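# Stand a closed box on its narrow side on a cork mat

## Task

A closed box rests flat on its biggest face on the table, next to a loose cork mat; neither is attached. Turn the box so it stands on one of its four narrow sides: upright, not tilted and not balanced on an edge. That entire side must sit on the mat, and the mat must stay flat on the table. The box has to stay like that by itself, not because the robot is holding it. Finish by releasing the box and moving the hands away.

## Robot and tools

ROBOT. There are two arms, left_arm and right_arm, facing each other across the table. left_arm's base is on the +y side. The names do not say which side of an image an arm appears on. Both arms carry the same five-finger right hand, so hand axes and numbers mean the same thing on each.

FRAMES. The world frame has its origin on the table top, halfway between the two bases. z is up and the table top is z = 0. Results report each hand point's position in metres, its orientation as a wxyz quaternion, and its velocities in m/s and rad/s, all in this frame. Reported positions get less accurate at long reach. The hand point sits 0.05 m in front of the palm, where the index pad and thumb tip meet in a pinch. Its +z axis runs along the straightened fingers, +y points out of the palm, and +x points across the palm toward the little finger. Straight fingers reach 0.06-0.07 m beyond the point. A bracket on the little-finger side of the wrist sticks out 0.03 m past the point along +y and 0.11 m across the palm, and it can strike things.

THE ROW. Every command is a row of 28 numbers, each in [-1, 1], and it always covers both arms. The order is: left_arm dx, dy, dz, rx, ry, rz; left_gripper little, ring, middle, index, thumb_bend, thumb_turn, force_limit, speed; then the same 14 numbers for right_arm and right_gripper. dx..rz are an offset, not a pose. They are measured in the hand point's own axes, from the pose shown in the last result that reports it. Before any such result exists, and in the second or later call within one reply, they are measured from the current pose. A value of 1.0 equals 0.6 m or 180 degrees. rx, ry and rz together form one rotation vector. All zeros means 'go back to the reference pose', not 'wait'. Each step's command is clipped to within 100 mm and 16 degrees of the measured pose.

HAND NUMBERS. These are absolute targets. For the fingers (little, ring, middle, index) and thumb_bend, +1 is straight/open and -1 is fully curled. thumb_turn +1 puts the thumb beside the palm and -1 puts it opposite the fingers. A pinch is about index -0.22, thumb_bend -0.75, thumb_turn -0.57. A wrap grip with the thumb turned fully in front works on objects 0.035-0.08 m across; turn the thumb before reaching the object. force_limit maps -1..+1 linearly to about 0..10 N at the fingertip (0..15 N for the two thumb motors) and only stops closing motion. speed maps -1..+1 to near zero..full, and full speed covers the whole travel in 0.6 s. For a soft grip, close at speed -0.9 or lower. A motor only starts when its target changes by 0.01 or more. No value means 'unchanged': to leave a hand alone, resend its last eight numbers, or before any, its hand_measured six values plus hand_force_limit and hand_speed.

TOOLS.
- execute_actions: {"actions": [...], "pictures": bool}. The list holds at most one item. An empty list just returns the state. An action is {"rows": [[28 numbers], ...], "steps": n}: up to 15 rows and at most 15 steps of 1/30 s each (default 15). Each row lasts one step and the last row repeats. Every row is an offset from the same reference pose, not from the row before it. A wait is {"steps": n} with n up to 300, counted from the last result, so thinking time uses part of it.
- move: target is one 28-number row, as above. Both hand points travel in straight lines that end together, taking 0.5-10 s. speed is 0.002-0.5 m/s (default 0.25), and turning is capped at twice that number in rad/s. stop_force (9-40 N, shared by both arms, only allowed after 0.2 s of scene time) ends an arm's path once its wrist senses that much extra push against its motion. The hand then backs up two steps and holds. Use it only with slow moves that do not rotate. Leave it out when moving away from something you are pressing on. The move: line reports done, off_target, moving, held, contact or fault, plus limits such as paced or held.
- wait: seconds 0-10; nothing new is sent.
- zoom_image: camera (cam_left_wrist or cam_right_wrist) and region [x0, y0, x1, y1] in image pixels, at most 504x504.
- show_instructions: shows the reference pages.
- finished_scene: scene number; ends and grades the current scene, and cannot be undone.

RESULTS. Each hand reports hand_measured, hand_stopped_by (moving, target, force, stalled or fault) and hand_load_n; loads falling near 0 mean the grip was lost. Wrist force and torque are given in the hand point's axes. They are noisy, carry offsets up to about 4 N, and saturate near 50 N. 'pose unreachable' and HELD mean a command was changed or not sent. A 'Hand target' line shows the pose the controller is heading for. Both wrist cameras are 896x504 and come with calibration data.

CAUTIONS. The arms are stiff, so commanding even slightly past a firm contact can trigger a fault. A fault is set off by joint torque (wrist joints 24.9 N m, others 133 N m) or by 150 N of outside force, and it freezes the arm for 10 s. Holding loads heats the motors: a warning appears at 70 °C and the brakes lock at 85 °C. Never let the arms hit or press on each other. Do not push anything off the table. Avoid drops, slams and hard shoves. Objects may be nudged occasionally. Check the result's pose after big moves, because the arm may fall short.

Each tool is called after "Request:" as name([rows], argument=value, ...), one row to a line, values as JSON.

Reference images:

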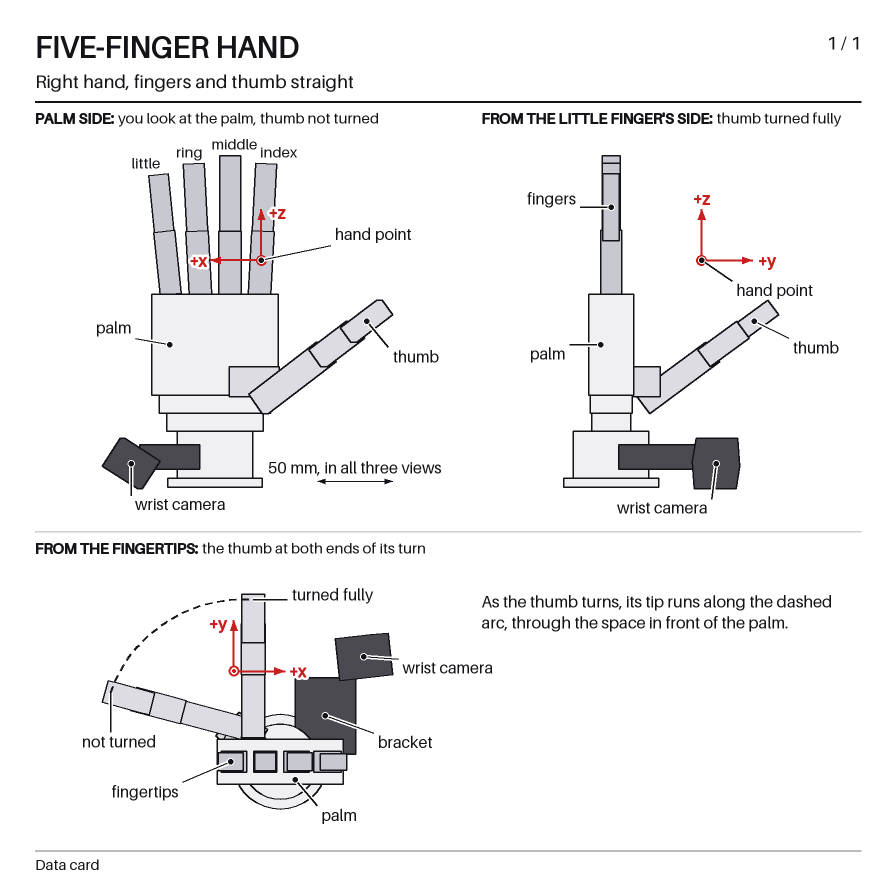

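## Session

Request:
execute_actions(actions=[])

Scene clock: 0.00 s of 5600.00 s.
left_arm: end_effector_position=(+0.3021, +0.4389, +0.4856) hand_measured=(+1.000, +1.000, +1.000, +1.000, +1.000, +1.000) hand_load_n=(+0.0, +0.0, +0.0, +0.0, +0.0, +0.0) hand_stopped_by=(target, target, target, target, target, target) hand_force_limit=0.00 hand_speed=-0.80 end_effector_quat_wxyz=(-0.000, +0.407, +0.913, -0.005) end_effector_velocity=(-0.000, -0.001, +0.000) end_effector_angular_velocity=(-0.002, +0.000, -0.002) | right_arm: end_effector_position=(+0.0736, -0.2791, +0.4790) hand_measured=(+1.000, +1.000, +1.000, +1.000, +1.000, +1.000) hand_load_n=(+0.0, +0.0, +0.0, +0.0, +0.0, +0.0) hand_stopped_by=(target, target, target, target, target, target) hand_force_limit=0.00 hand_speed=-0.80 end_effector_quat_wxyz=(-0.017, -0.323, +0.946, +0.010) end_effector_velocity=(-0.000, -0.000, +0.000) end_effector_angular_velocity=(+0.000, +0.002, -0.001)
Joint positions: left_arm=[ 0.568 -1.733  1.326  1.97   1.579 -1.896] | right_arm=[-1.156 -1.719  1.349  1.975  1.55  -1.861]
Joint velocities: left_arm=[-0.001 -0.001 -0.    -0.001  0.001  0.   ] | right_arm=[-0.001 -0.     0.     0.002 -0.001 -0.   ]
Wrist force (N, on the end effector, along its own x y z axes, offset not removed): no reading
Wrist torque (N m, same axes, about the end effector's origin, offset not removed): no reading
Hand target (left_arm): +0.302, +0.439, +0.486; -0.000, +0.407, +0.913, -0.005
Hand target (right_arm): +0.074, -0.279, +0.479; -0.017, -0.323, +0.946, +0.010

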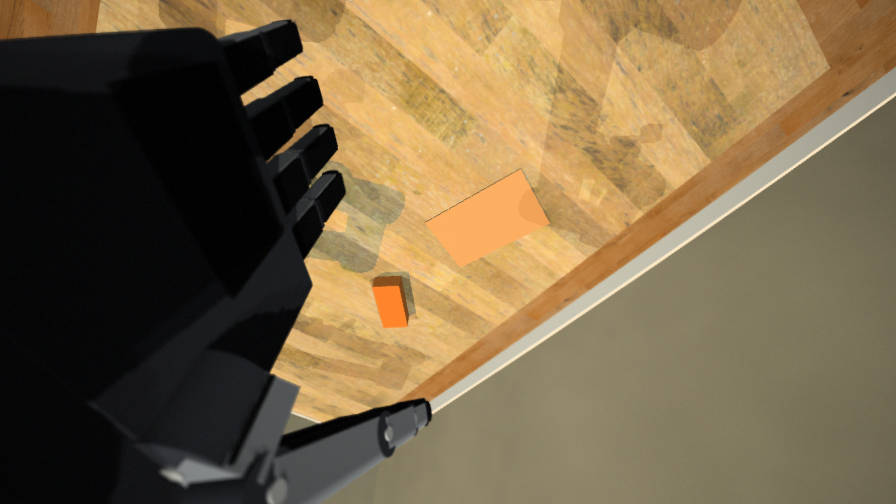

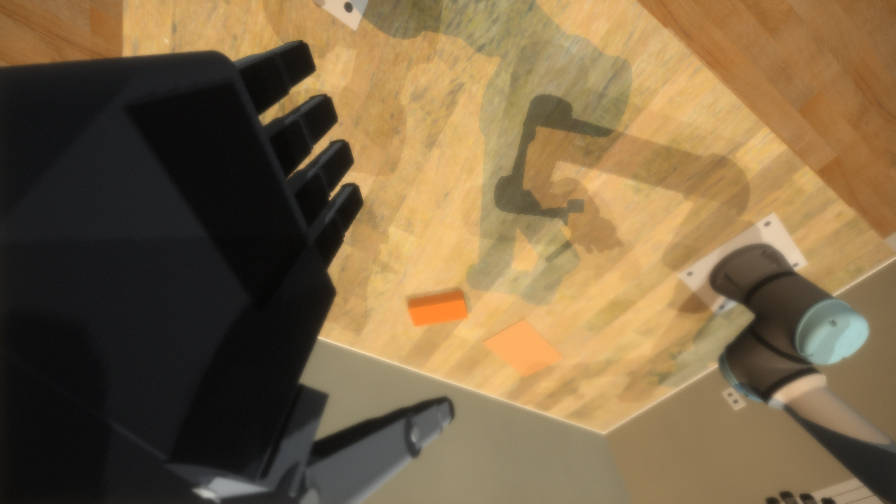

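Request:
move(target=[0,0,0,0,0,0,1,1,1,1,1,-1,0,0, 0.2,0,0.25,0,0,0,1,1,1,1,1,-1,0,0])

Scene clock: 9.80 s of 5600.00 s.
left_arm: end_effector_position=(+0.3021, +0.4389, +0.4856) hand_measured=(+1.000, +1.000, +1.000, +1.000, +1.000, -1.000) hand_load_n=(+0.0, +0.0, +0.0, +0.0, +0.0, +0.0) hand_stopped_by=(target, target, target, target, target, target) hand_force_limit=0.00 hand_speed=0.00 end_effector_quat_wxyz=(-0.000, +0.407, +0.913, -0.005) end_effector_velocity=(-0.000, -0.000, -0.000) end_effector_angular_velocity=(-0.000, +0.000, -0.001) | right_arm: end_effector_position=(-0.0271, -0.3500, +0.3321) hand_measured=(+1.000, +1.000, +1.000, +1.000, +1.000, -1.000) hand_load_n=(+0.0, +0.0, +0.0, +0.0, +0.0, +0.0) hand_stopped_by=(target, target, target, target, target, target) hand_force_limit=0.00 hand_speed=0.00 end_effector_quat_wxyz=(-0.019, -0.323, +0.946, +0.006) end_effector_velocity=(+0.001, -0.001, +0.001) end_effector_angular_velocity=(+0.020, +0.000, -0.001)
Joint positions: left_arm=[ 0.568 -1.733  1.326  1.97   1.579 -1.896] | right_arm=[-1.664 -2.233  2.027  1.817  1.578 -2.369]
Joint velocities: left_arm=[-0.001  0.     0.    -0.     0.     0.   ] | right_arm=[-0.246 -0.082  0.029  0.054 -0.01  -0.246]
Wrist force (N, on the end effector, along its own x y z axes, offset not removed): left_arm=[1.7 -2.2 2.2] | right_arm=[-0.9 -3.4 0.8]
Wrist torque (N m, same axes, about the end effector's origin, offset not removed): left_arm=[-0.39 -0.48 0.09] | right_arm=[-0.61 0.32 -0.03]
Hand target (left_arm): +0.302, +0.439, +0.486; -0.000, +0.407, +0.913, -0.005
Hand target (right_arm): -0.027, -0.350, +0.332; -0.019, -0.323, +0.946, +0.007
Off the commanded pose (left_arm): 0.000 m, 0 deg.
Off the commanded pose (right_arm): 0.001 m, 1 deg.
After step 90, 5.13 s passed at rest.
move: done
camera_calibration (this result's frames):
cam_left_wrist: T_world_to_cam=[[0.793361, 0.608694, -0.00841615, -0.508526], [0.502206, -0.646628, 0.574161, -0.157891], [0.344046, -0.459744, -0.818699, 0.627087], [0, 0, 0, 1]] pos_world=[0.266992, 0.495739, 0.59977]
cam_right_wrist: T_world_to_cam=[[-0.502259, 0.864713, -0.00269472, 0.290732], [0.724497, 0.422513, 0.544598, -0.0181761], [0.472059, 0.271577, -0.838693, 0.51634], [0, 0, 0, 1]] pos_world=[-0.0845519, -0.383946, 0.443733]

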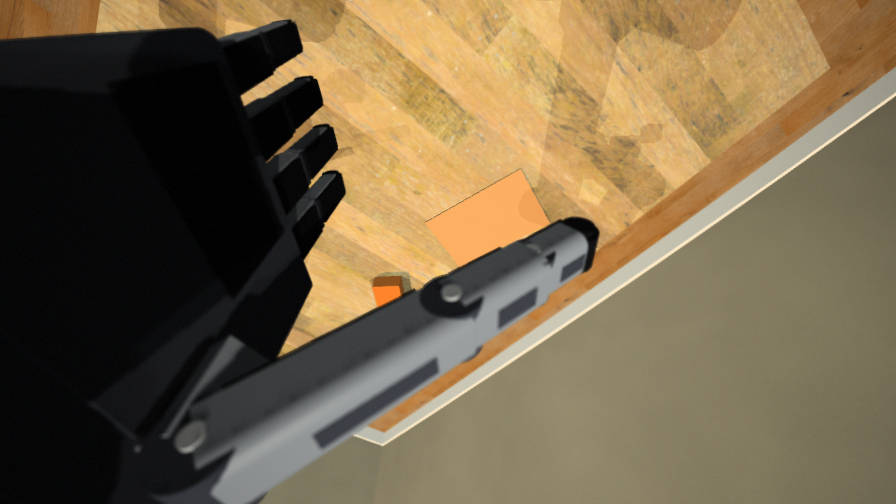

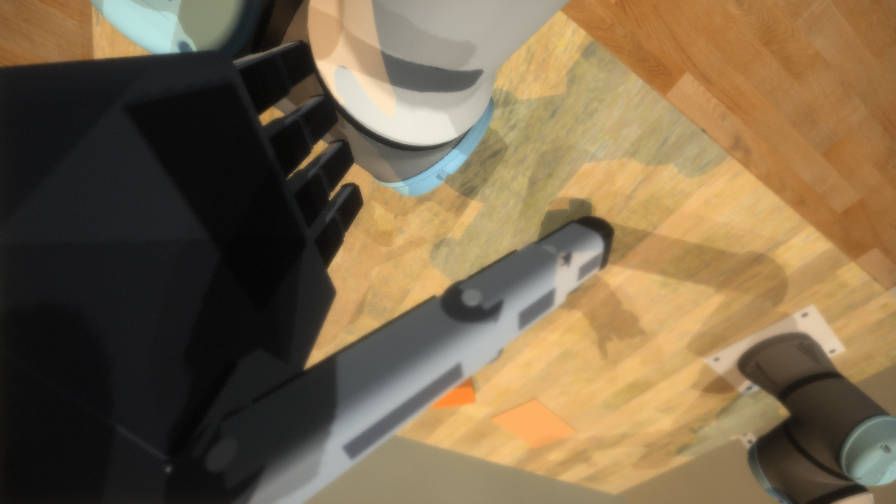

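Request:
move(target=[0,0,0,0,0,0,1,1,1,1,1,1,0,0, -0.743,-0.153,0,0,0,0,1,1,1,1,1,1,0,0], speed=0.4)

Scene clock: 14.73 s of 5600.00 s.
left_arm: end_effector_position=(+0.3021, +0.4389, +0.4856) hand_measured=(+1.000, +1.000, +1.000, +1.000, +1.000, +1.000) hand_load_n=(+0.0, +0.0, +0.0, +0.0, +0.0, +0.0) hand_stopped_by=(target, target, target, target, target, target) hand_force_limit=0.00 hand_speed=0.00 end_effector_quat_wxyz=(-0.000, +0.407, +0.913, -0.005) end_effector_velocity=(+0.000, +0.000, -0.000) end_effector_angular_velocity=(+0.001, +0.000, +0.001) | right_arm: end_effector_position=(+0.3816, -0.1509, +0.3158) hand_measured=(+1.000, +1.000, +1.000, +1.000, +1.000, +1.000) hand_load_n=(+0.0, +0.0, +0.0, +0.0, +0.0, +0.0) hand_stopped_by=(target, target, target, target, target, target) hand_force_limit=0.00 hand_speed=0.00 end_effector_quat_wxyz=(-0.019, -0.323, +0.946, +0.005) end_effector_velocity=(+0.002, +0.001, +0.000) end_effector_angular_velocity=(-0.005, +0.003, +0.001)
Joint positions: left_arm=[ 0.568 -1.733  1.326  1.97   1.579 -1.896] | right_arm=[-1.135 -0.936  0.79   1.755  1.558 -1.84 ]
Joint velocities: left_arm=[ 0.001 -0.     0.001 -0.     0.     0.   ] | right_arm=[ 0.002  0.014 -0.023  0.014  0.003  0.001]
Wrist force (N, on the end effector, along its own x y z axes, offset not removed): left_arm=[-0.1 -2.7 0.6] | right_arm=[-0.3 -3.1 -2.1]
Wrist torque (N m, same axes, about the end effector's origin, offset not removed): left_arm=[-0.23 -0.17 -0.09] | right_arm=[-0.40 0.16 -0.10]
Hand target (left_arm): +0.302, +0.439, +0.486; -0.000, +0.407, +0.913, -0.005
Hand target (right_arm): +0.382, -0.151, +0.316; -0.019, -0.323, +0.946, +0.005
Off the commanded pose (left_arm): 0.000 m, 0 deg.
Off the commanded pose (right_arm): 0.001 m, 0 deg.
move: done
camera_calibration (this result's frames):
cam_left_wrist: T_world_to_cam=[[0.793361, 0.608694, -0.00841612, -0.508526], [0.502206, -0.646628, 0.574161, -0.157891], [0.344046, -0.459744, -0.818699, 0.627087], [0, 0, 0, 1]] pos_world=[0.266992, 0.495739, 0.59977]
cam_right_wrist: T_world_to_cam=[[-0.502111, 0.864796, -0.00364991, 0.323998], [0.724078, 0.422709, 0.545003, -0.389448], [0.472859, 0.271009, -0.838426, 0.255175], [0, 0, 0, 1]] pos_world=[0.324012, -0.184724, 0.427379]

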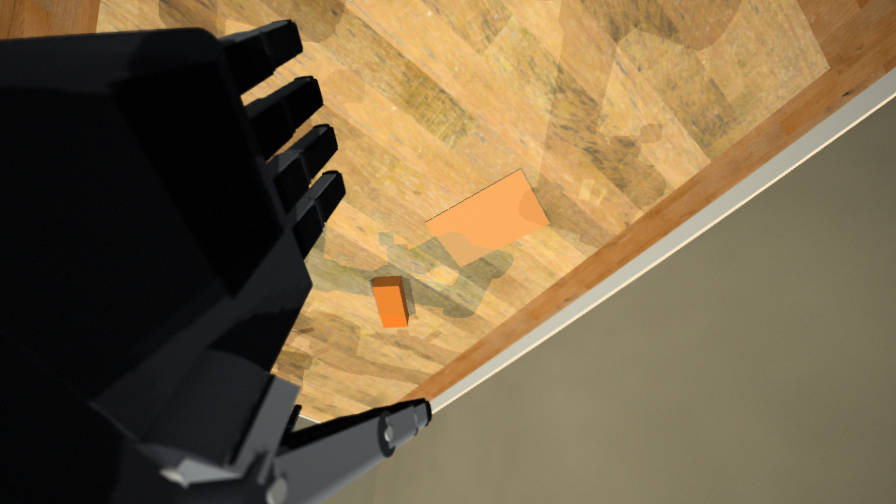

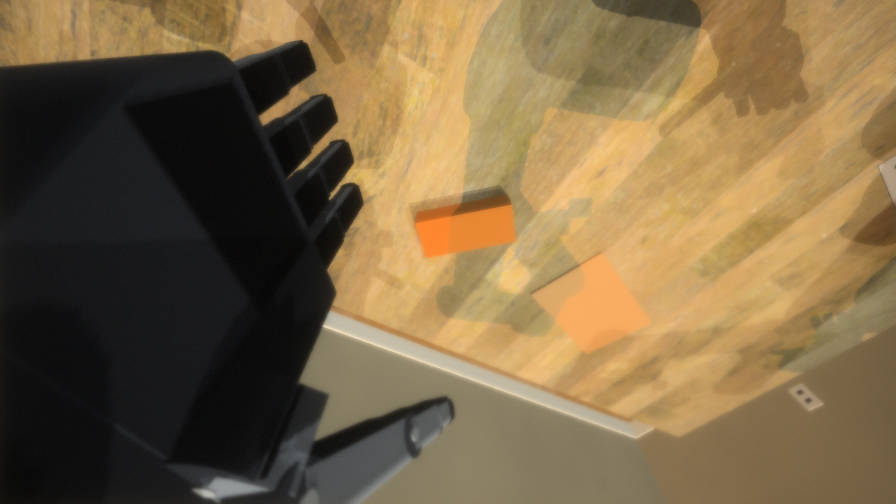

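Request:
zoom_image(camera="cam_right_wrist", region=[380,160,680,360])

Request:
zoom_image(camera="cam_left_wrist", region=[340,250,460,350])

Region (380, 160, 680, 360) of cam_right_wrist's 896x504 image, scaled by 1.680, with more detail than that image has.

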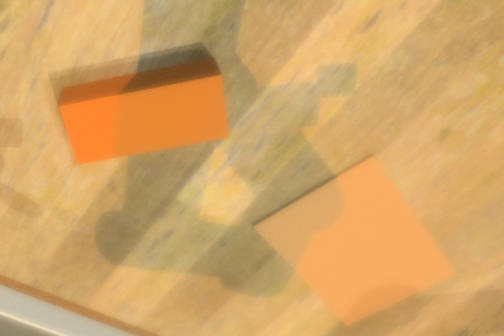

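Region (340, 250, 460, 350) of cam_left_wrist's 896x504 image, scaled by 4.200, with more detail than that image has.

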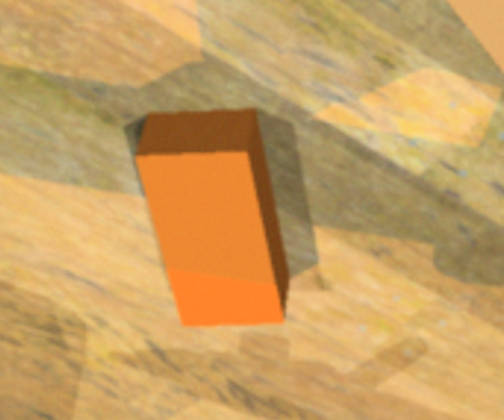

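Request:
move(target=[-0.647,-0.249,0.31,0,0.379,0.915,1,1,1,1,1,-1,0,0, 0.7,0,-0.2,0,0,0,1,1,1,1,1,1,0,0], speed=0.3)

Scene clock: 44.53 s of 5600.00 s.
left_arm: end_effector_position=(+0.4489, +0.0504, +0.3023) hand_measured=(+1.000, +1.000, +1.000, +1.000, +1.000, -1.000) hand_load_n=(+0.0, +0.0, +0.0, +0.0, +0.0, +0.0) hand_stopped_by=(target, target, target, target, target, target) hand_force_limit=0.00 hand_speed=0.00 end_effector_quat_wxyz=(-0.341, +0.842, -0.360, +0.210) end_effector_velocity=(+0.001, -0.001, -0.001) end_effector_angular_velocity=(-0.001, +0.001, -0.017) | right_arm: end_effector_position=(+0.0540, -0.4062, +0.4488) hand_measured=(+1.000, +1.000, +1.000, +1.000, +1.000, +1.000) hand_load_n=(+0.0, +0.0, +0.0, +0.0, +0.0, +0.0) hand_stopped_by=(target, target, target, target, target, target) hand_force_limit=0.00 hand_speed=0.00 end_effector_quat_wxyz=(-0.021, -0.323, +0.946, +0.005) end_effector_velocity=(-0.002, -0.003, +0.000) end_effector_angular_velocity=(+0.024, -0.011, -0.004)
Joint positions: left_arm=[ 0.436 -0.423  0.035  2.304  0.806  0.944] | right_arm=[-2.182 -2.076  1.653  2.025  1.601 -2.887]
Joint velocities: left_arm=[-0.001  0.001 -0.005 -0.012 -0.004  0.021] | right_arm=[-0.192 -0.053  0.025  0.028 -0.02  -0.189]
Wrist force (N, on the end effector, along its own x y z axes, offset not removed): left_arm=[2.2 -1.0 1.6] | right_arm=[-2.6 -3.1 0.7]
Wrist torque (N m, same axes, about the end effector's origin, offset not removed): left_arm=[-0.26 -0.38 0.22] | right_arm=[-0.50 0.55 -0.10]
Hand target (left_arm): +0.449, +0.050, +0.302; -0.341, +0.842, -0.361, +0.210
Hand target (right_arm): +0.054, -0.407, +0.449; -0.020, -0.323, +0.946, +0.006
Off the commanded pose (left_arm): 0.002 m, 6 deg.
Off the commanded pose (right_arm): 0.001 m, 0 deg.
elbow stopped short (left arm): the move would have taken joint 3 (elbow) straighter than the controller allows; a more bent joint 3 avoids this.
After step 90, 21.00 s passed at rest.
move: off_target (left_arm)
camera_calibration (this result's frames):
cam_left_wrist: T_world_to_cam=[[-0.513838, -0.447936, -0.731659, 0.468644], [-0.846085, 0.405583, 0.345893, 0.243546], [0.14181, 0.796779, -0.587395, 0.205427], [0, 0, 0, 1]] pos_world=[0.417736, -0.0525356, 0.379313]
cam_right_wrist: T_world_to_cam=[[-0.502596, 0.864511, -0.00426904, 0.381031], [0.725465, 0.424436, 0.541807, -0.114759], [0.47021, 0.269213, -0.840492, 0.591102], [0, 0, 0, 1]] pos_world=[-0.00318326, -0.439829, 0.56062]

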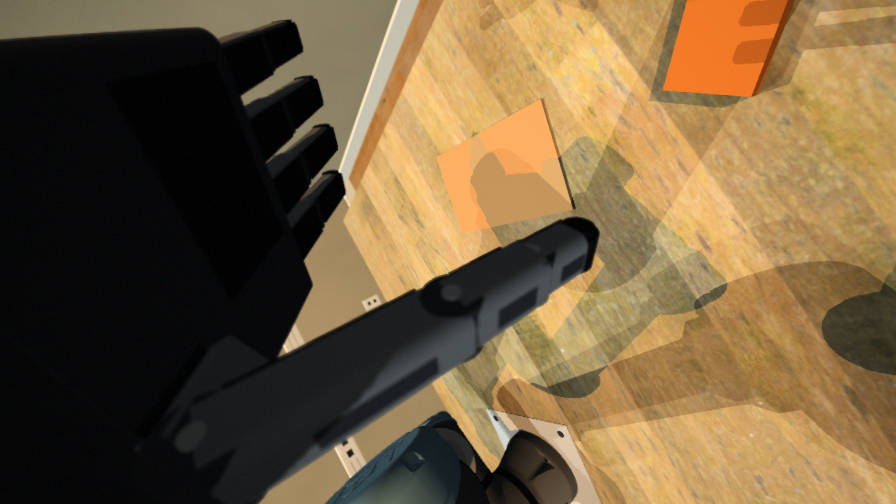

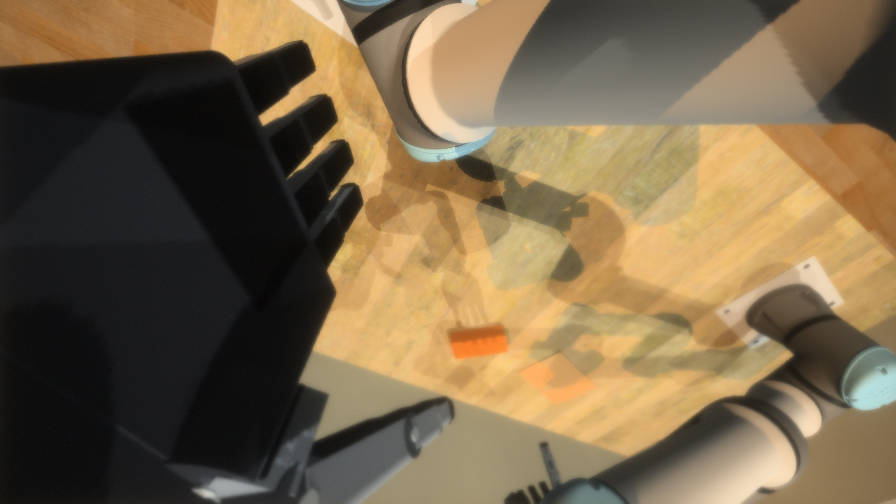

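Request:
move(target=[-0.6,-0.26,0.03,0,0,0,1,1,1,1,1,-1,0,0, 0,0,0,0,0,0,1,1,1,1,1,-1,0,0], speed=0.3)

Request:
move(target=[0,0,0,0,0,0,1,1,1,1,1,-1,0,0, -0.955,-0.007,0.5,0.19,-0.205,-0.495,1,1,0.3,0.3,1,-1,0.2,0], speed=0.3)

Scene clock: 60.83 s of 5600.00 s.
left_arm: end_effector_position=(+0.2969, +0.4069, +0.3639) hand_measured=(+1.000, +1.000, +1.000, +1.000, +1.000, -1.000) hand_load_n=(+0.0, +0.0, +0.0, +0.0, +0.0, +0.0) hand_stopped_by=(target, target, target, target, target, target) hand_force_limit=0.00 hand_speed=0.00 end_effector_quat_wxyz=(-0.341, +0.842, -0.360, +0.210) end_effector_velocity=(-0.002, +0.001, +0.001) end_effector_angular_velocity=(+0.002, -0.004, -0.001) | right_arm: end_effector_position=(+0.0540, -0.4062, +0.4488) hand_measured=(+1.000, +1.000, +1.000, +1.000, +1.000, -1.000) hand_load_n=(+0.0, +0.0, +0.0, +0.0, +0.0, +0.0) hand_stopped_by=(target, target, target, target, target, target) hand_force_limit=0.00 hand_speed=0.00 end_effector_quat_wxyz=(-0.021, -0.323, +0.946, +0.005) end_effector_velocity=(-0.000, +0.000, +0.000) end_effector_angular_velocity=(-0.001, -0.001, +0.000)
Joint positions: left_arm=[ 0.25  -1.687  1.818  1.936  0.882  0.717] | right_arm=[-2.182 -2.076  1.653  2.025  1.601 -2.887]
Joint velocities: left_arm=[-0.01  -0.007  0.006  0.01   0.001 -0.013] | right_arm=[ 0.001 -0.001 -0.001  0.     0.     0.001]
Wrist force (N, on the end effector, along its own x y z axes, offset not removed): left_arm=[3.2 -1.3 -0.2] | right_arm=[-3.4 -1.4 -2.2]
Wrist torque (N m, same axes, about the end effector's origin, offset not removed): left_arm=[-0.09 -0.61 0.31] | right_arm=[0.05 0.71 -0.18]
Hand target (left_arm): +0.297, +0.407, +0.364; -0.341, +0.842, -0.360, +0.210
Hand target (right_arm): +0.054, -0.406, +0.449; -0.021, -0.323, +0.946, +0.005
Off the commanded pose (left_arm): 0.001 m, 0 deg.
Off the commanded pose (right_arm): 0.000 m, 0 deg.
After step 90, 11.23 s passed at rest.
move: done; limits=paced
camera_calibration (this result's frames):
cam_left_wrist: T_world_to_cam=[[-0.514049, -0.447983, -0.731482, 0.595331], [-0.845944, 0.40584, 0.345938, -0.0510664], [0.14189, 0.796621, -0.58759, -0.0207805], [0, 0, 0, 1]] pos_world=[0.265778, 0.303977, 0.440929]
cam_right_wrist: T_world_to_cam=[[-0.502595, 0.864511, -0.00426659, 0.38103], [0.725463, 0.424432, 0.541812, -0.114762], [0.470214, 0.269217, -0.840489, 0.591102], [0, 0, 0, 1]] pos_world=[-0.00318447, -0.439831, 0.56062]

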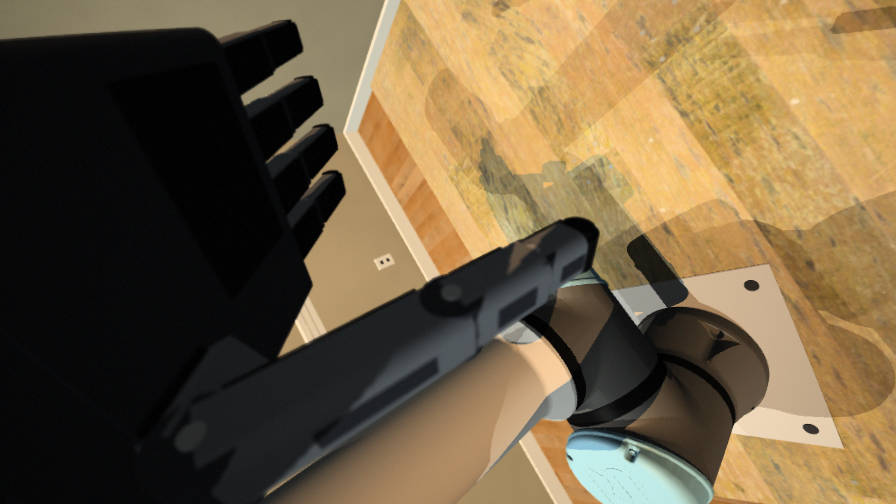

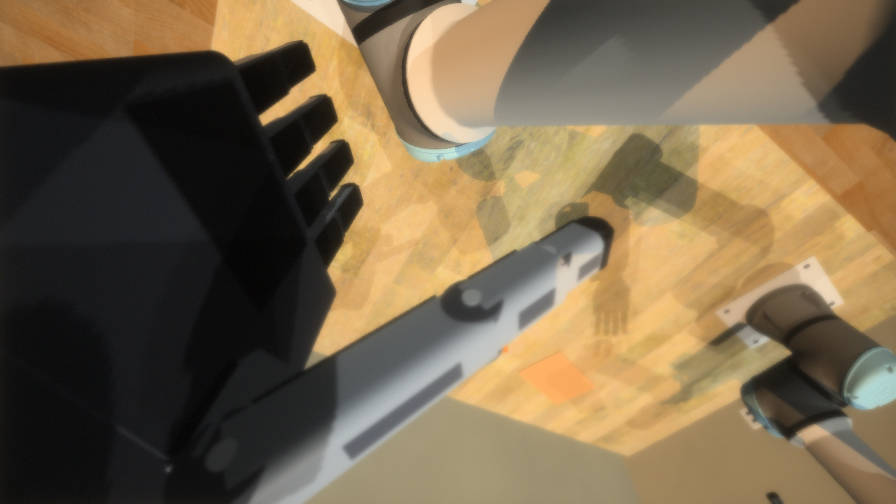

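Scene clock: 64.47 s of 5600.00 s.
left_arm: end_effector_position=(+0.2969, +0.4069, +0.3639) hand_measured=(+1.000, +1.000, +1.000, +1.000, +1.000, -1.000) hand_load_n=(+0.0, +0.0, +0.0, +0.0, +0.0, +0.0) hand_stopped_by=(target, target, target, target, target, target) hand_force_limit=0.00 hand_speed=0.00 end_effector_quat_wxyz=(-0.341, +0.842, -0.360, +0.210) end_effector_velocity=(+0.000, +0.000, +0.000) end_effector_angular_velocity=(+0.000, -0.001, -0.001) | right_arm: end_effector_position=(+0.4974, -0.0620, +0.1279) hand_measured=(+1.000, +1.000, +0.300, +0.300, +1.000, -1.000) hand_load_n=(+0.0, +0.0, +0.0, +0.0, +0.0, +0.0) hand_stopped_by=(target, target, target, target, target, target) hand_force_limit=0.20 hand_speed=0.00 end_effector_quat_wxyz=(+0.339, -0.849, +0.382, -0.139) end_effector_velocity=(+0.001, +0.002, -0.001) end_effector_angular_velocity=(-0.002, +0.001, +0.005)
Joint positions: left_arm=[ 0.25  -1.687  1.818  1.936  0.882  0.717] | right_arm=[-1.081 -0.866  1.043  0.67   1.358 -3.344]
Joint velocities: left_arm=[-0.    -0.    -0.     0.001 -0.001 -0.   ] | right_arm=[ 0.001  0.008 -0.011  0.006 -0.002 -0.004]
Wrist force (N, on the end effector, along its own x y z axes, offset not removed): left_arm=[2.2 0.5 -0.8] | right_arm=[-2.3 1.4 -3.4]
Wrist torque (N m, same axes, about the end effector's origin, offset not removed): left_arm=[0.11 -0.28 0.34] | right_arm=[0.43 0.53 -0.11]
Hand target (left_arm): +0.297, +0.407, +0.364; -0.341, +0.842, -0.360, +0.210
Hand target (right_arm): +0.498, -0.062, +0.128; -0.339, +0.849, -0.381, +0.139
Off the commanded pose (left_arm): 0.000 m, 0 deg.
Off the commanded pose (right_arm): 0.001 m, 0 deg.
move: done
camera_calibration (this result's frames):
cam_left_wrist: T_world_to_cam=[[-0.514049, -0.447983, -0.731482, 0.595331], [-0.845944, 0.40584, 0.345938, -0.0510663], [0.14189, 0.796621, -0.58759, -0.0207806], [0, 0, 0, 1]] pos_world=[0.265778, 0.303977, 0.440929]
cam_right_wrist: T_world_to_cam=[[-0.625672, -0.367616, -0.688035, 0.377166], [-0.776311, 0.380086, 0.502867, 0.340535], [0.0766509, 0.84876, -0.523194, 0.211397], [0, 0, 0, 1]] pos_world=[0.484139, -0.170205, 0.198862]

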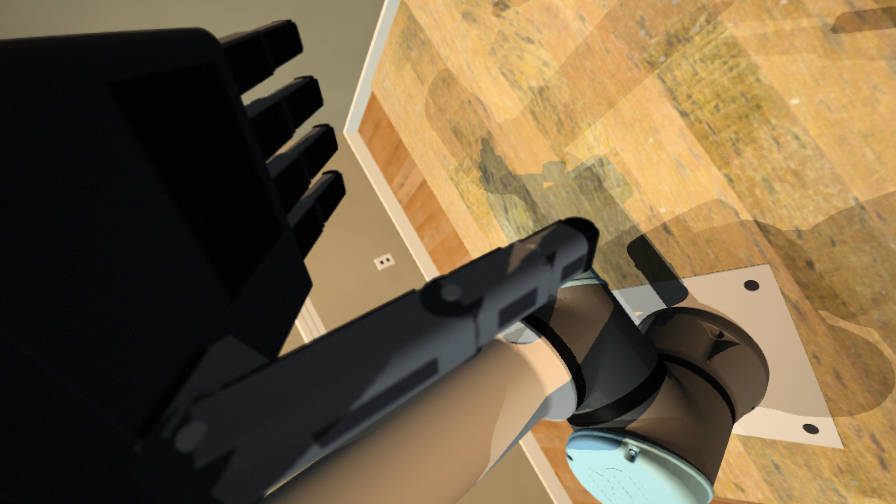

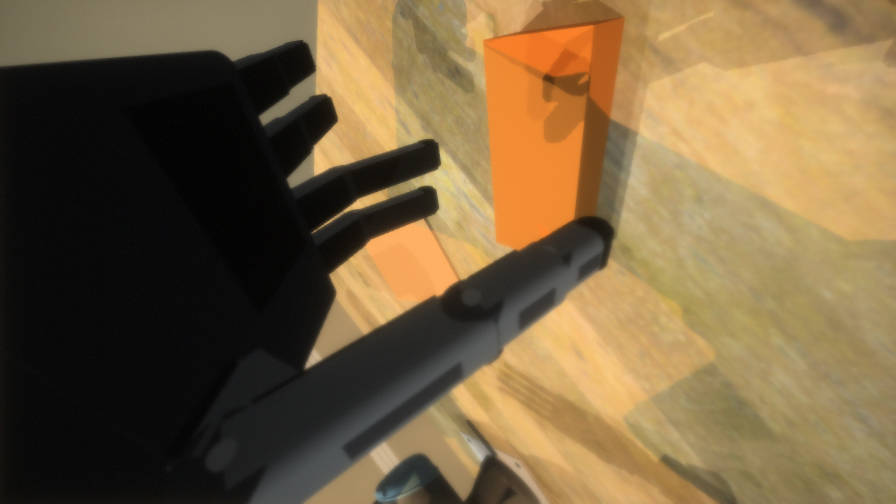

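Request:
move(target=[0,0,0,0,0,0,1,1,1,1,1,-1,0,0, 0.01,0.098,0.132,0,0,0,1,1,0.3,0.3,1,-1,0.2,0], speed=0.08)

Request:
move(target=[0,0,0,0,0,0,1,1,1,1,1,-1,0,0, 0,0,0,0,0,0,1,1,-0.7,-0.7,-0.6,-1,0.6,-0.6])

Scene clock: 82.37 s of 5600.00 s.
left_arm: end_effector_position=(+0.2969, +0.4069, +0.3639) hand_measured=(+1.000, +1.000, +1.000, +1.000, +1.000, -1.000) hand_load_n=(+0.0, +0.0, +0.0, +0.0, +0.0, +0.0) hand_stopped_by=(target, target, target, target, target, target) hand_force_limit=0.00 hand_speed=0.00 end_effector_quat_wxyz=(-0.341, +0.842, -0.360, +0.210) end_effector_velocity=(+0.000, +0.000, +0.001) end_effector_angular_velocity=(+0.002, -0.001, +0.000) | right_arm: end_effector_position=(+0.5068, -0.0569, +0.0659) hand_measured=(+1.000, +1.000, +0.292, +0.300, +1.000, -1.000) hand_load_n=(+0.0, +0.0, -5.5, +0.0, +0.0, +0.0) hand_stopped_by=(target, target, target, target, target, target) hand_force_limit=0.20 hand_speed=0.00 end_effector_quat_wxyz=(+0.344, -0.847, +0.379, -0.142) end_effector_velocity=(-0.000, -0.000, -0.000) end_effector_angular_velocity=(-0.001, +0.001, +0.000)
Joint positions: left_arm=[ 0.25  -1.687  1.818  1.936  0.882  0.717] | right_arm=[-1.082 -0.808  1.105  0.537  1.353 -3.345]
Joint velocities: left_arm=[ 0.001  0.    -0.     0.002 -0.001 -0.   ] | right_arm=[-0.     0.     0.001  0.001 -0.    -0.   ]
Wrist force (N, on the end effector, along its own x y z axes, offset not removed): left_arm=[2.6 -3.8 -0.8] | right_arm=[-3.3 -11.8 -18.4]
Wrist torque (N m, same axes, about the end effector's origin, offset not removed): left_arm=[-0.53 -0.26 0.17] | right_arm=[0.94 0.50 -0.24]
Hand target (left_arm): +0.297, +0.407, +0.364; -0.341, +0.842, -0.360, +0.210
Hand target (right_arm): +0.507, -0.057, +0.066; -0.344, +0.847, -0.379, +0.142
Off the commanded pose (left_arm): 0.000 m, 0 deg.
Off the commanded pose (right_arm): 0.036 m, 1 deg.
FORCE FAULT: contact force on the right arm reached its limit, and that arm stopped for 10 seconds. The contact can be on any part of that arm, not only on its tool. That arm's remaining commands of this call were not run. That arm holds still and accepts commands again. Move the arm away from the contact; if what it grips holds it there, let go first. Pushing or pulling that hard again can fault the arm again.
After step 90, 3.83 s passed at rest.
move: fault (right_arm)
camera_calibration (this result's frames):
cam_left_wrist: T_world_to_cam=[[-0.514049, -0.447982, -0.731482, 0.595331], [-0.845944, 0.40584, 0.345938, -0.0510663], [0.14189, 0.796621, -0.587589, -0.0207807], [0, 0, 0, 1]] pos_world=[0.265778, 0.303977, 0.440929]
cam_right_wrist: T_world_to_cam=[[-0.617758, -0.364035, -0.697033, 0.339102], [-0.782339, 0.374135, 0.497965, 0.380167], [0.0795081, 0.852937, -0.515923, 0.172211], [0, 0, 0, 1]] pos_world=[0.49321, -0.165674, 0.135903]

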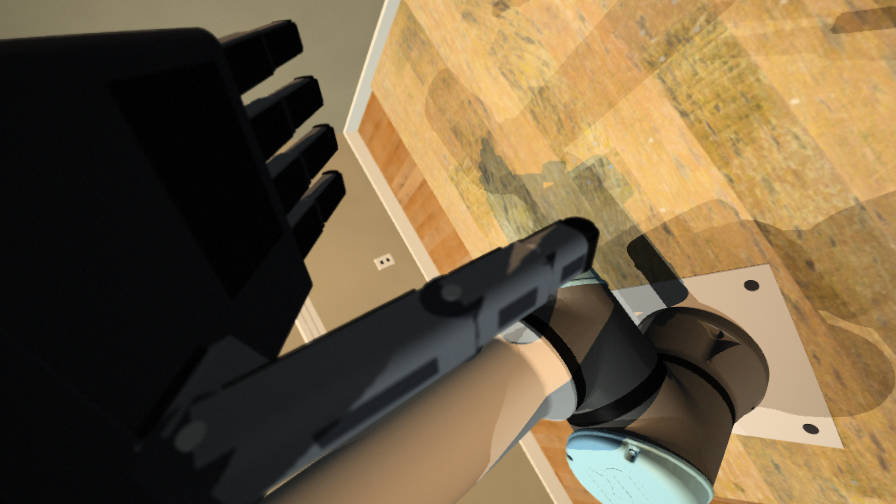

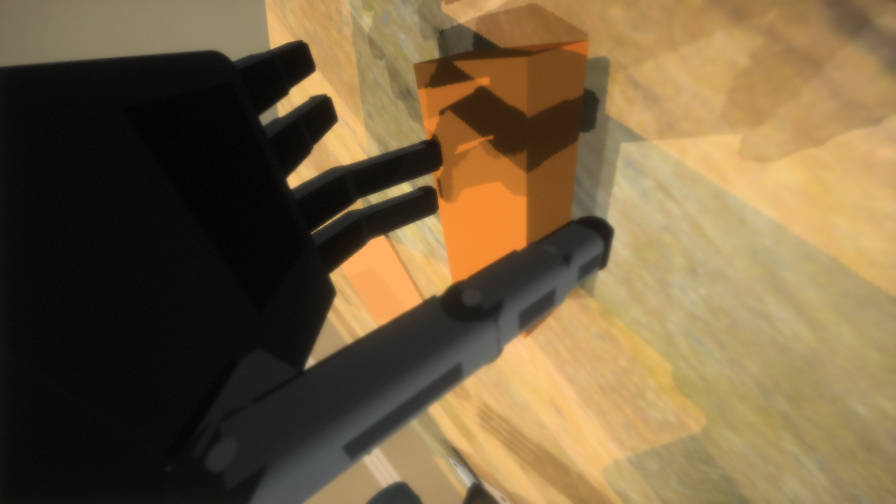

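not run: a fault stop came before this call.

Request:
move(target=[0,0,0,0,0,0,1,1,1,1,1,-1,0,0, 0,-0.053,-0.018,0,0,0,0.7,0.7,0.7,0.7,1,-1,0.2,0], speed=0.05)

Request:
move(target=[0,0,0,0,0,0,1,1,1,1,1,-1,0,0, 0,0.06,0.06,0,0,0,0.7,0.7,0.7,0.7,1,-1,0.2,0], speed=0.01, stop_force=10)

Scene clock: 87.50 s of 5600.00 s.
left_arm: end_effector_position=(+0.2969, +0.4069, +0.3639) hand_measured=(+1.000, +1.000, +1.000, +1.000, +1.000, -1.000) hand_load_n=(+0.0, +0.0, +0.0, +0.0, +0.0, +0.0) hand_stopped_by=(target, target, target, target, target, target) hand_force_limit=0.00 hand_speed=0.00 end_effector_quat_wxyz=(-0.341, +0.842, -0.360, +0.210) end_effector_velocity=(+0.000, +0.000, +0.000) end_effector_angular_velocity=(-0.001, -0.001, +0.000) | right_arm: end_effector_position=(+0.5186, -0.0471, +0.0954) hand_measured=(+0.700, +0.700, +0.700, +0.700, +1.000, -1.000) hand_load_n=(+0.0, +0.0, +0.0, +0.0, +0.0, +0.0) hand_stopped_by=(target, target, target, target, target, target) hand_force_limit=0.20 hand_speed=0.00 end_effector_quat_wxyz=(+0.344, -0.847, +0.379, -0.142) end_effector_velocity=(+0.001, +0.000, +0.002) end_effector_angular_velocity=(-0.002, +0.002, -0.000)
Joint positions: left_arm=[ 0.25  -1.687  1.818  1.936  0.882  0.717] | right_arm=[-1.076 -0.786  0.989  0.63   1.358 -3.34 ]
Joint velocities: left_arm=[ 0.    -0.001 -0.    -0.    -0.001 -0.   ] | right_arm=[ 0.     0.004 -0.011  0.01   0.001  0.   ]
Wrist force (N, on the end effector, along its own x y z axes, offset not removed): left_arm=[4.6 3.1 -1.0] | right_arm=[-1.4 -1.4 0.0]
Wrist torque (N m, same axes, about the end effector's origin, offset not removed): left_arm=[0.46 -0.79 0.59] | right_arm=[-0.25 0.39 0.02]
Hand target (left_arm): +0.297, +0.407, +0.364; -0.341, +0.842, -0.360, +0.210
Hand target (right_arm): +0.519, -0.047, +0.096; -0.344, +0.847, -0.379, +0.142
Off the commanded pose (left_arm): 0.000 m, 0 deg.
Off the commanded pose (right_arm): 0.000 m, 0 deg.
After step 90, 1.07 s passed at rest.
move: done
camera_calibration (this result's frames):
cam_left_wrist: T_world_to_cam=[[-0.514049, -0.447983, -0.731482, 0.595331], [-0.845944, 0.40584, 0.345938, -0.0510664], [0.14189, 0.796622, -0.587589, -0.0207806], [0, 0, 0, 1]] pos_world=[0.265778, 0.303977, 0.440929]
cam_right_wrist: T_world_to_cam=[[-0.617685, -0.363963, -0.697134, 0.370538], [-0.782388, 0.374116, 0.497902, 0.371025], [0.0795908, 0.852976, -0.515846, 0.178061], [0, 0, 0, 1]] pos_world=[0.504989, -0.155826, 0.165433]

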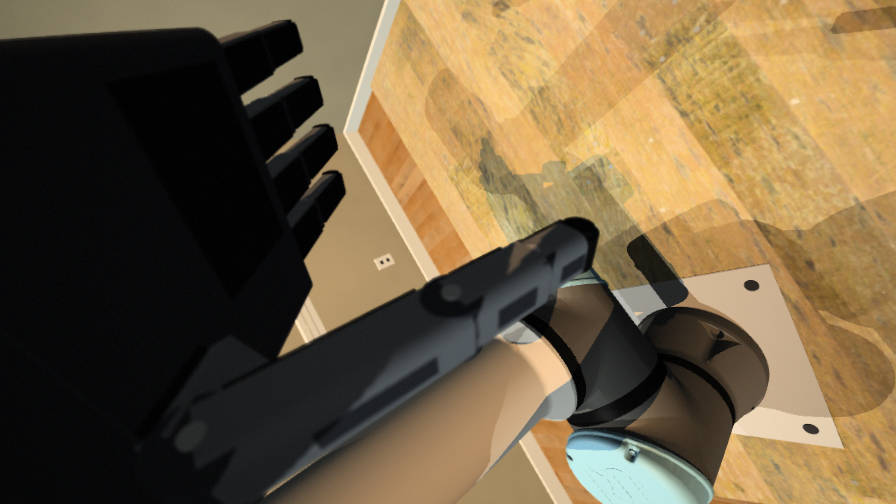

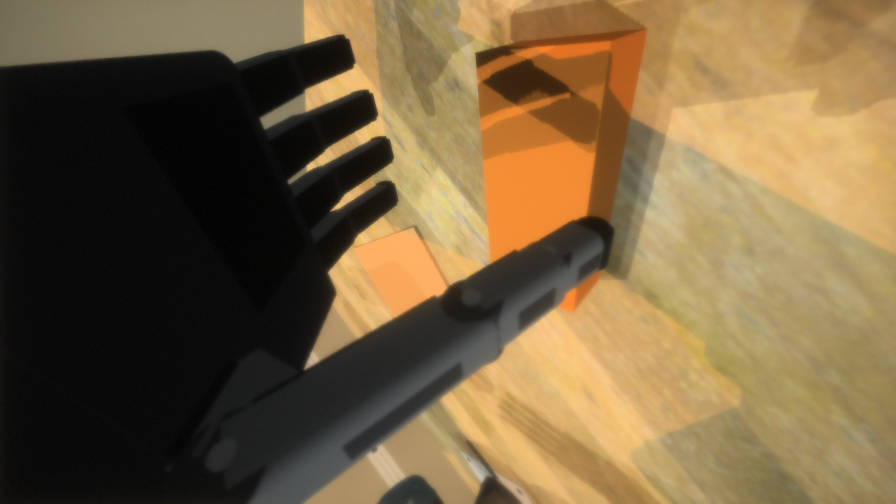

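Scene clock: 92.80 s of 5600.00 s.
left_arm: end_effector_position=(+0.2969, +0.4069, +0.3639) hand_measured=(+1.000, +1.000, +1.000, +1.000, +1.000, -1.000) hand_load_n=(+0.0, +0.0, +0.0, +0.0, +0.0, +0.0) hand_stopped_by=(target, target, target, target, target, target) hand_force_limit=0.00 hand_speed=0.00 end_effector_quat_wxyz=(-0.341, +0.842, -0.360, +0.210) end_effector_velocity=(-0.000, -0.001, -0.000) end_effector_angular_velocity=(-0.000, +0.001, -0.001) | right_arm: end_effector_position=(+0.5171, -0.0470, +0.0448) hand_measured=(+0.700, +0.700, +0.700, +0.700, +1.000, -1.000) hand_load_n=(+0.0, +0.0, +0.0, +0.0, +0.0, +0.0) hand_stopped_by=(target, target, target, target, target, target) hand_force_limit=0.20 hand_speed=0.00 end_effector_quat_wxyz=(+0.344, -0.847, +0.379, -0.142) end_effector_velocity=(+0.000, +0.000, -0.002) end_effector_angular_velocity=(+0.001, -0.001, +0.000)
Joint positions: left_arm=[ 0.25  -1.687  1.818  1.936  0.882  0.717] | right_arm=[-1.074 -0.754  1.065  0.522  1.358 -3.339]
Joint velocities: left_arm=[-0.001  0.    -0.    -0.     0.001 -0.   ] | right_arm=[ 0.     0.001  0.003 -0.006  0.     0.   ]
Wrist force (N, on the end effector, along its own x y z axes, offset not removed): left_arm=[3.3 -0.2 -0.1] | right_arm=[0.4 0.7 1.3]
Wrist torque (N m, same axes, about the end effector's origin, offset not removed): left_arm=[-0.17 -0.39 0.34] | right_arm=[0.15 -0.02 0.13]
Hand target (left_arm): +0.297, +0.407, +0.364; -0.341, +0.842, -0.360, +0.210
Hand target (right_arm): +0.517, -0.047, +0.045; -0.344, +0.847, -0.379, +0.142
Off the commanded pose (left_arm): 0.000 m, 0 deg.
Off the commanded pose (right_arm): 0.000 m, 0 deg.
move: done
camera_calibration (this result's frames):
cam_left_wrist: T_world_to_cam=[[-0.514049, -0.447983, -0.731482, 0.595331], [-0.845944, 0.40584, 0.345938, -0.0510662], [0.14189, 0.796621, -0.58759, -0.0207804], [0, 0, 0, 1]] pos_world=[0.265778, 0.303977, 0.440929]
cam_right_wrist: T_world_to_cam=[[-0.617692, -0.363974, -0.697122, 0.334336], [-0.782383, 0.37412, 0.497907, 0.395004], [0.0795819, 0.85297, -0.515858, 0.15203], [0, 0, 0, 1]] pos_world=[0.503462, -0.155766, 0.114824]

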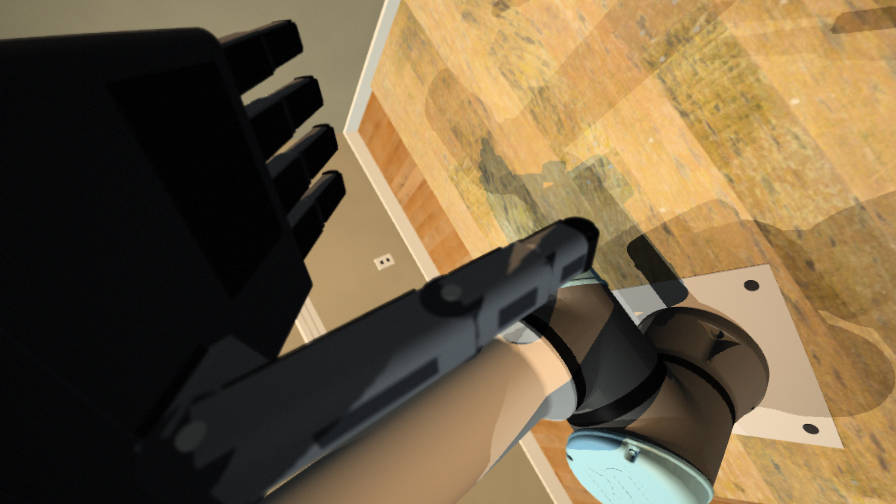

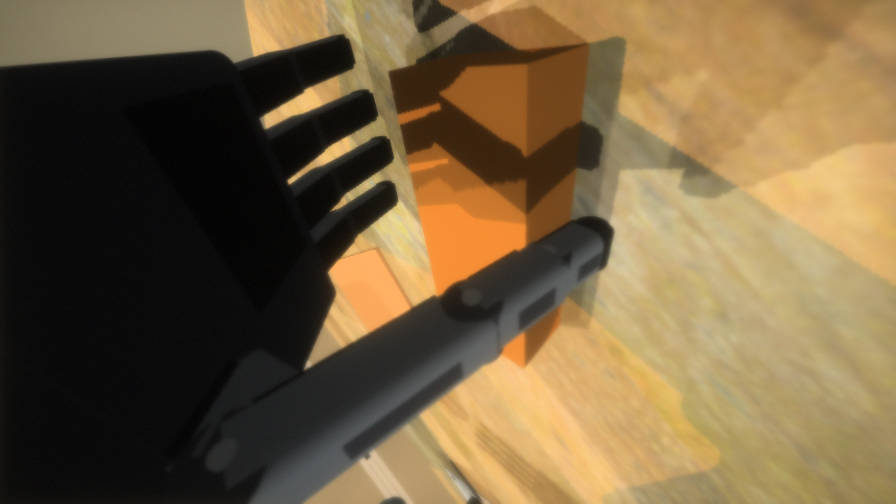

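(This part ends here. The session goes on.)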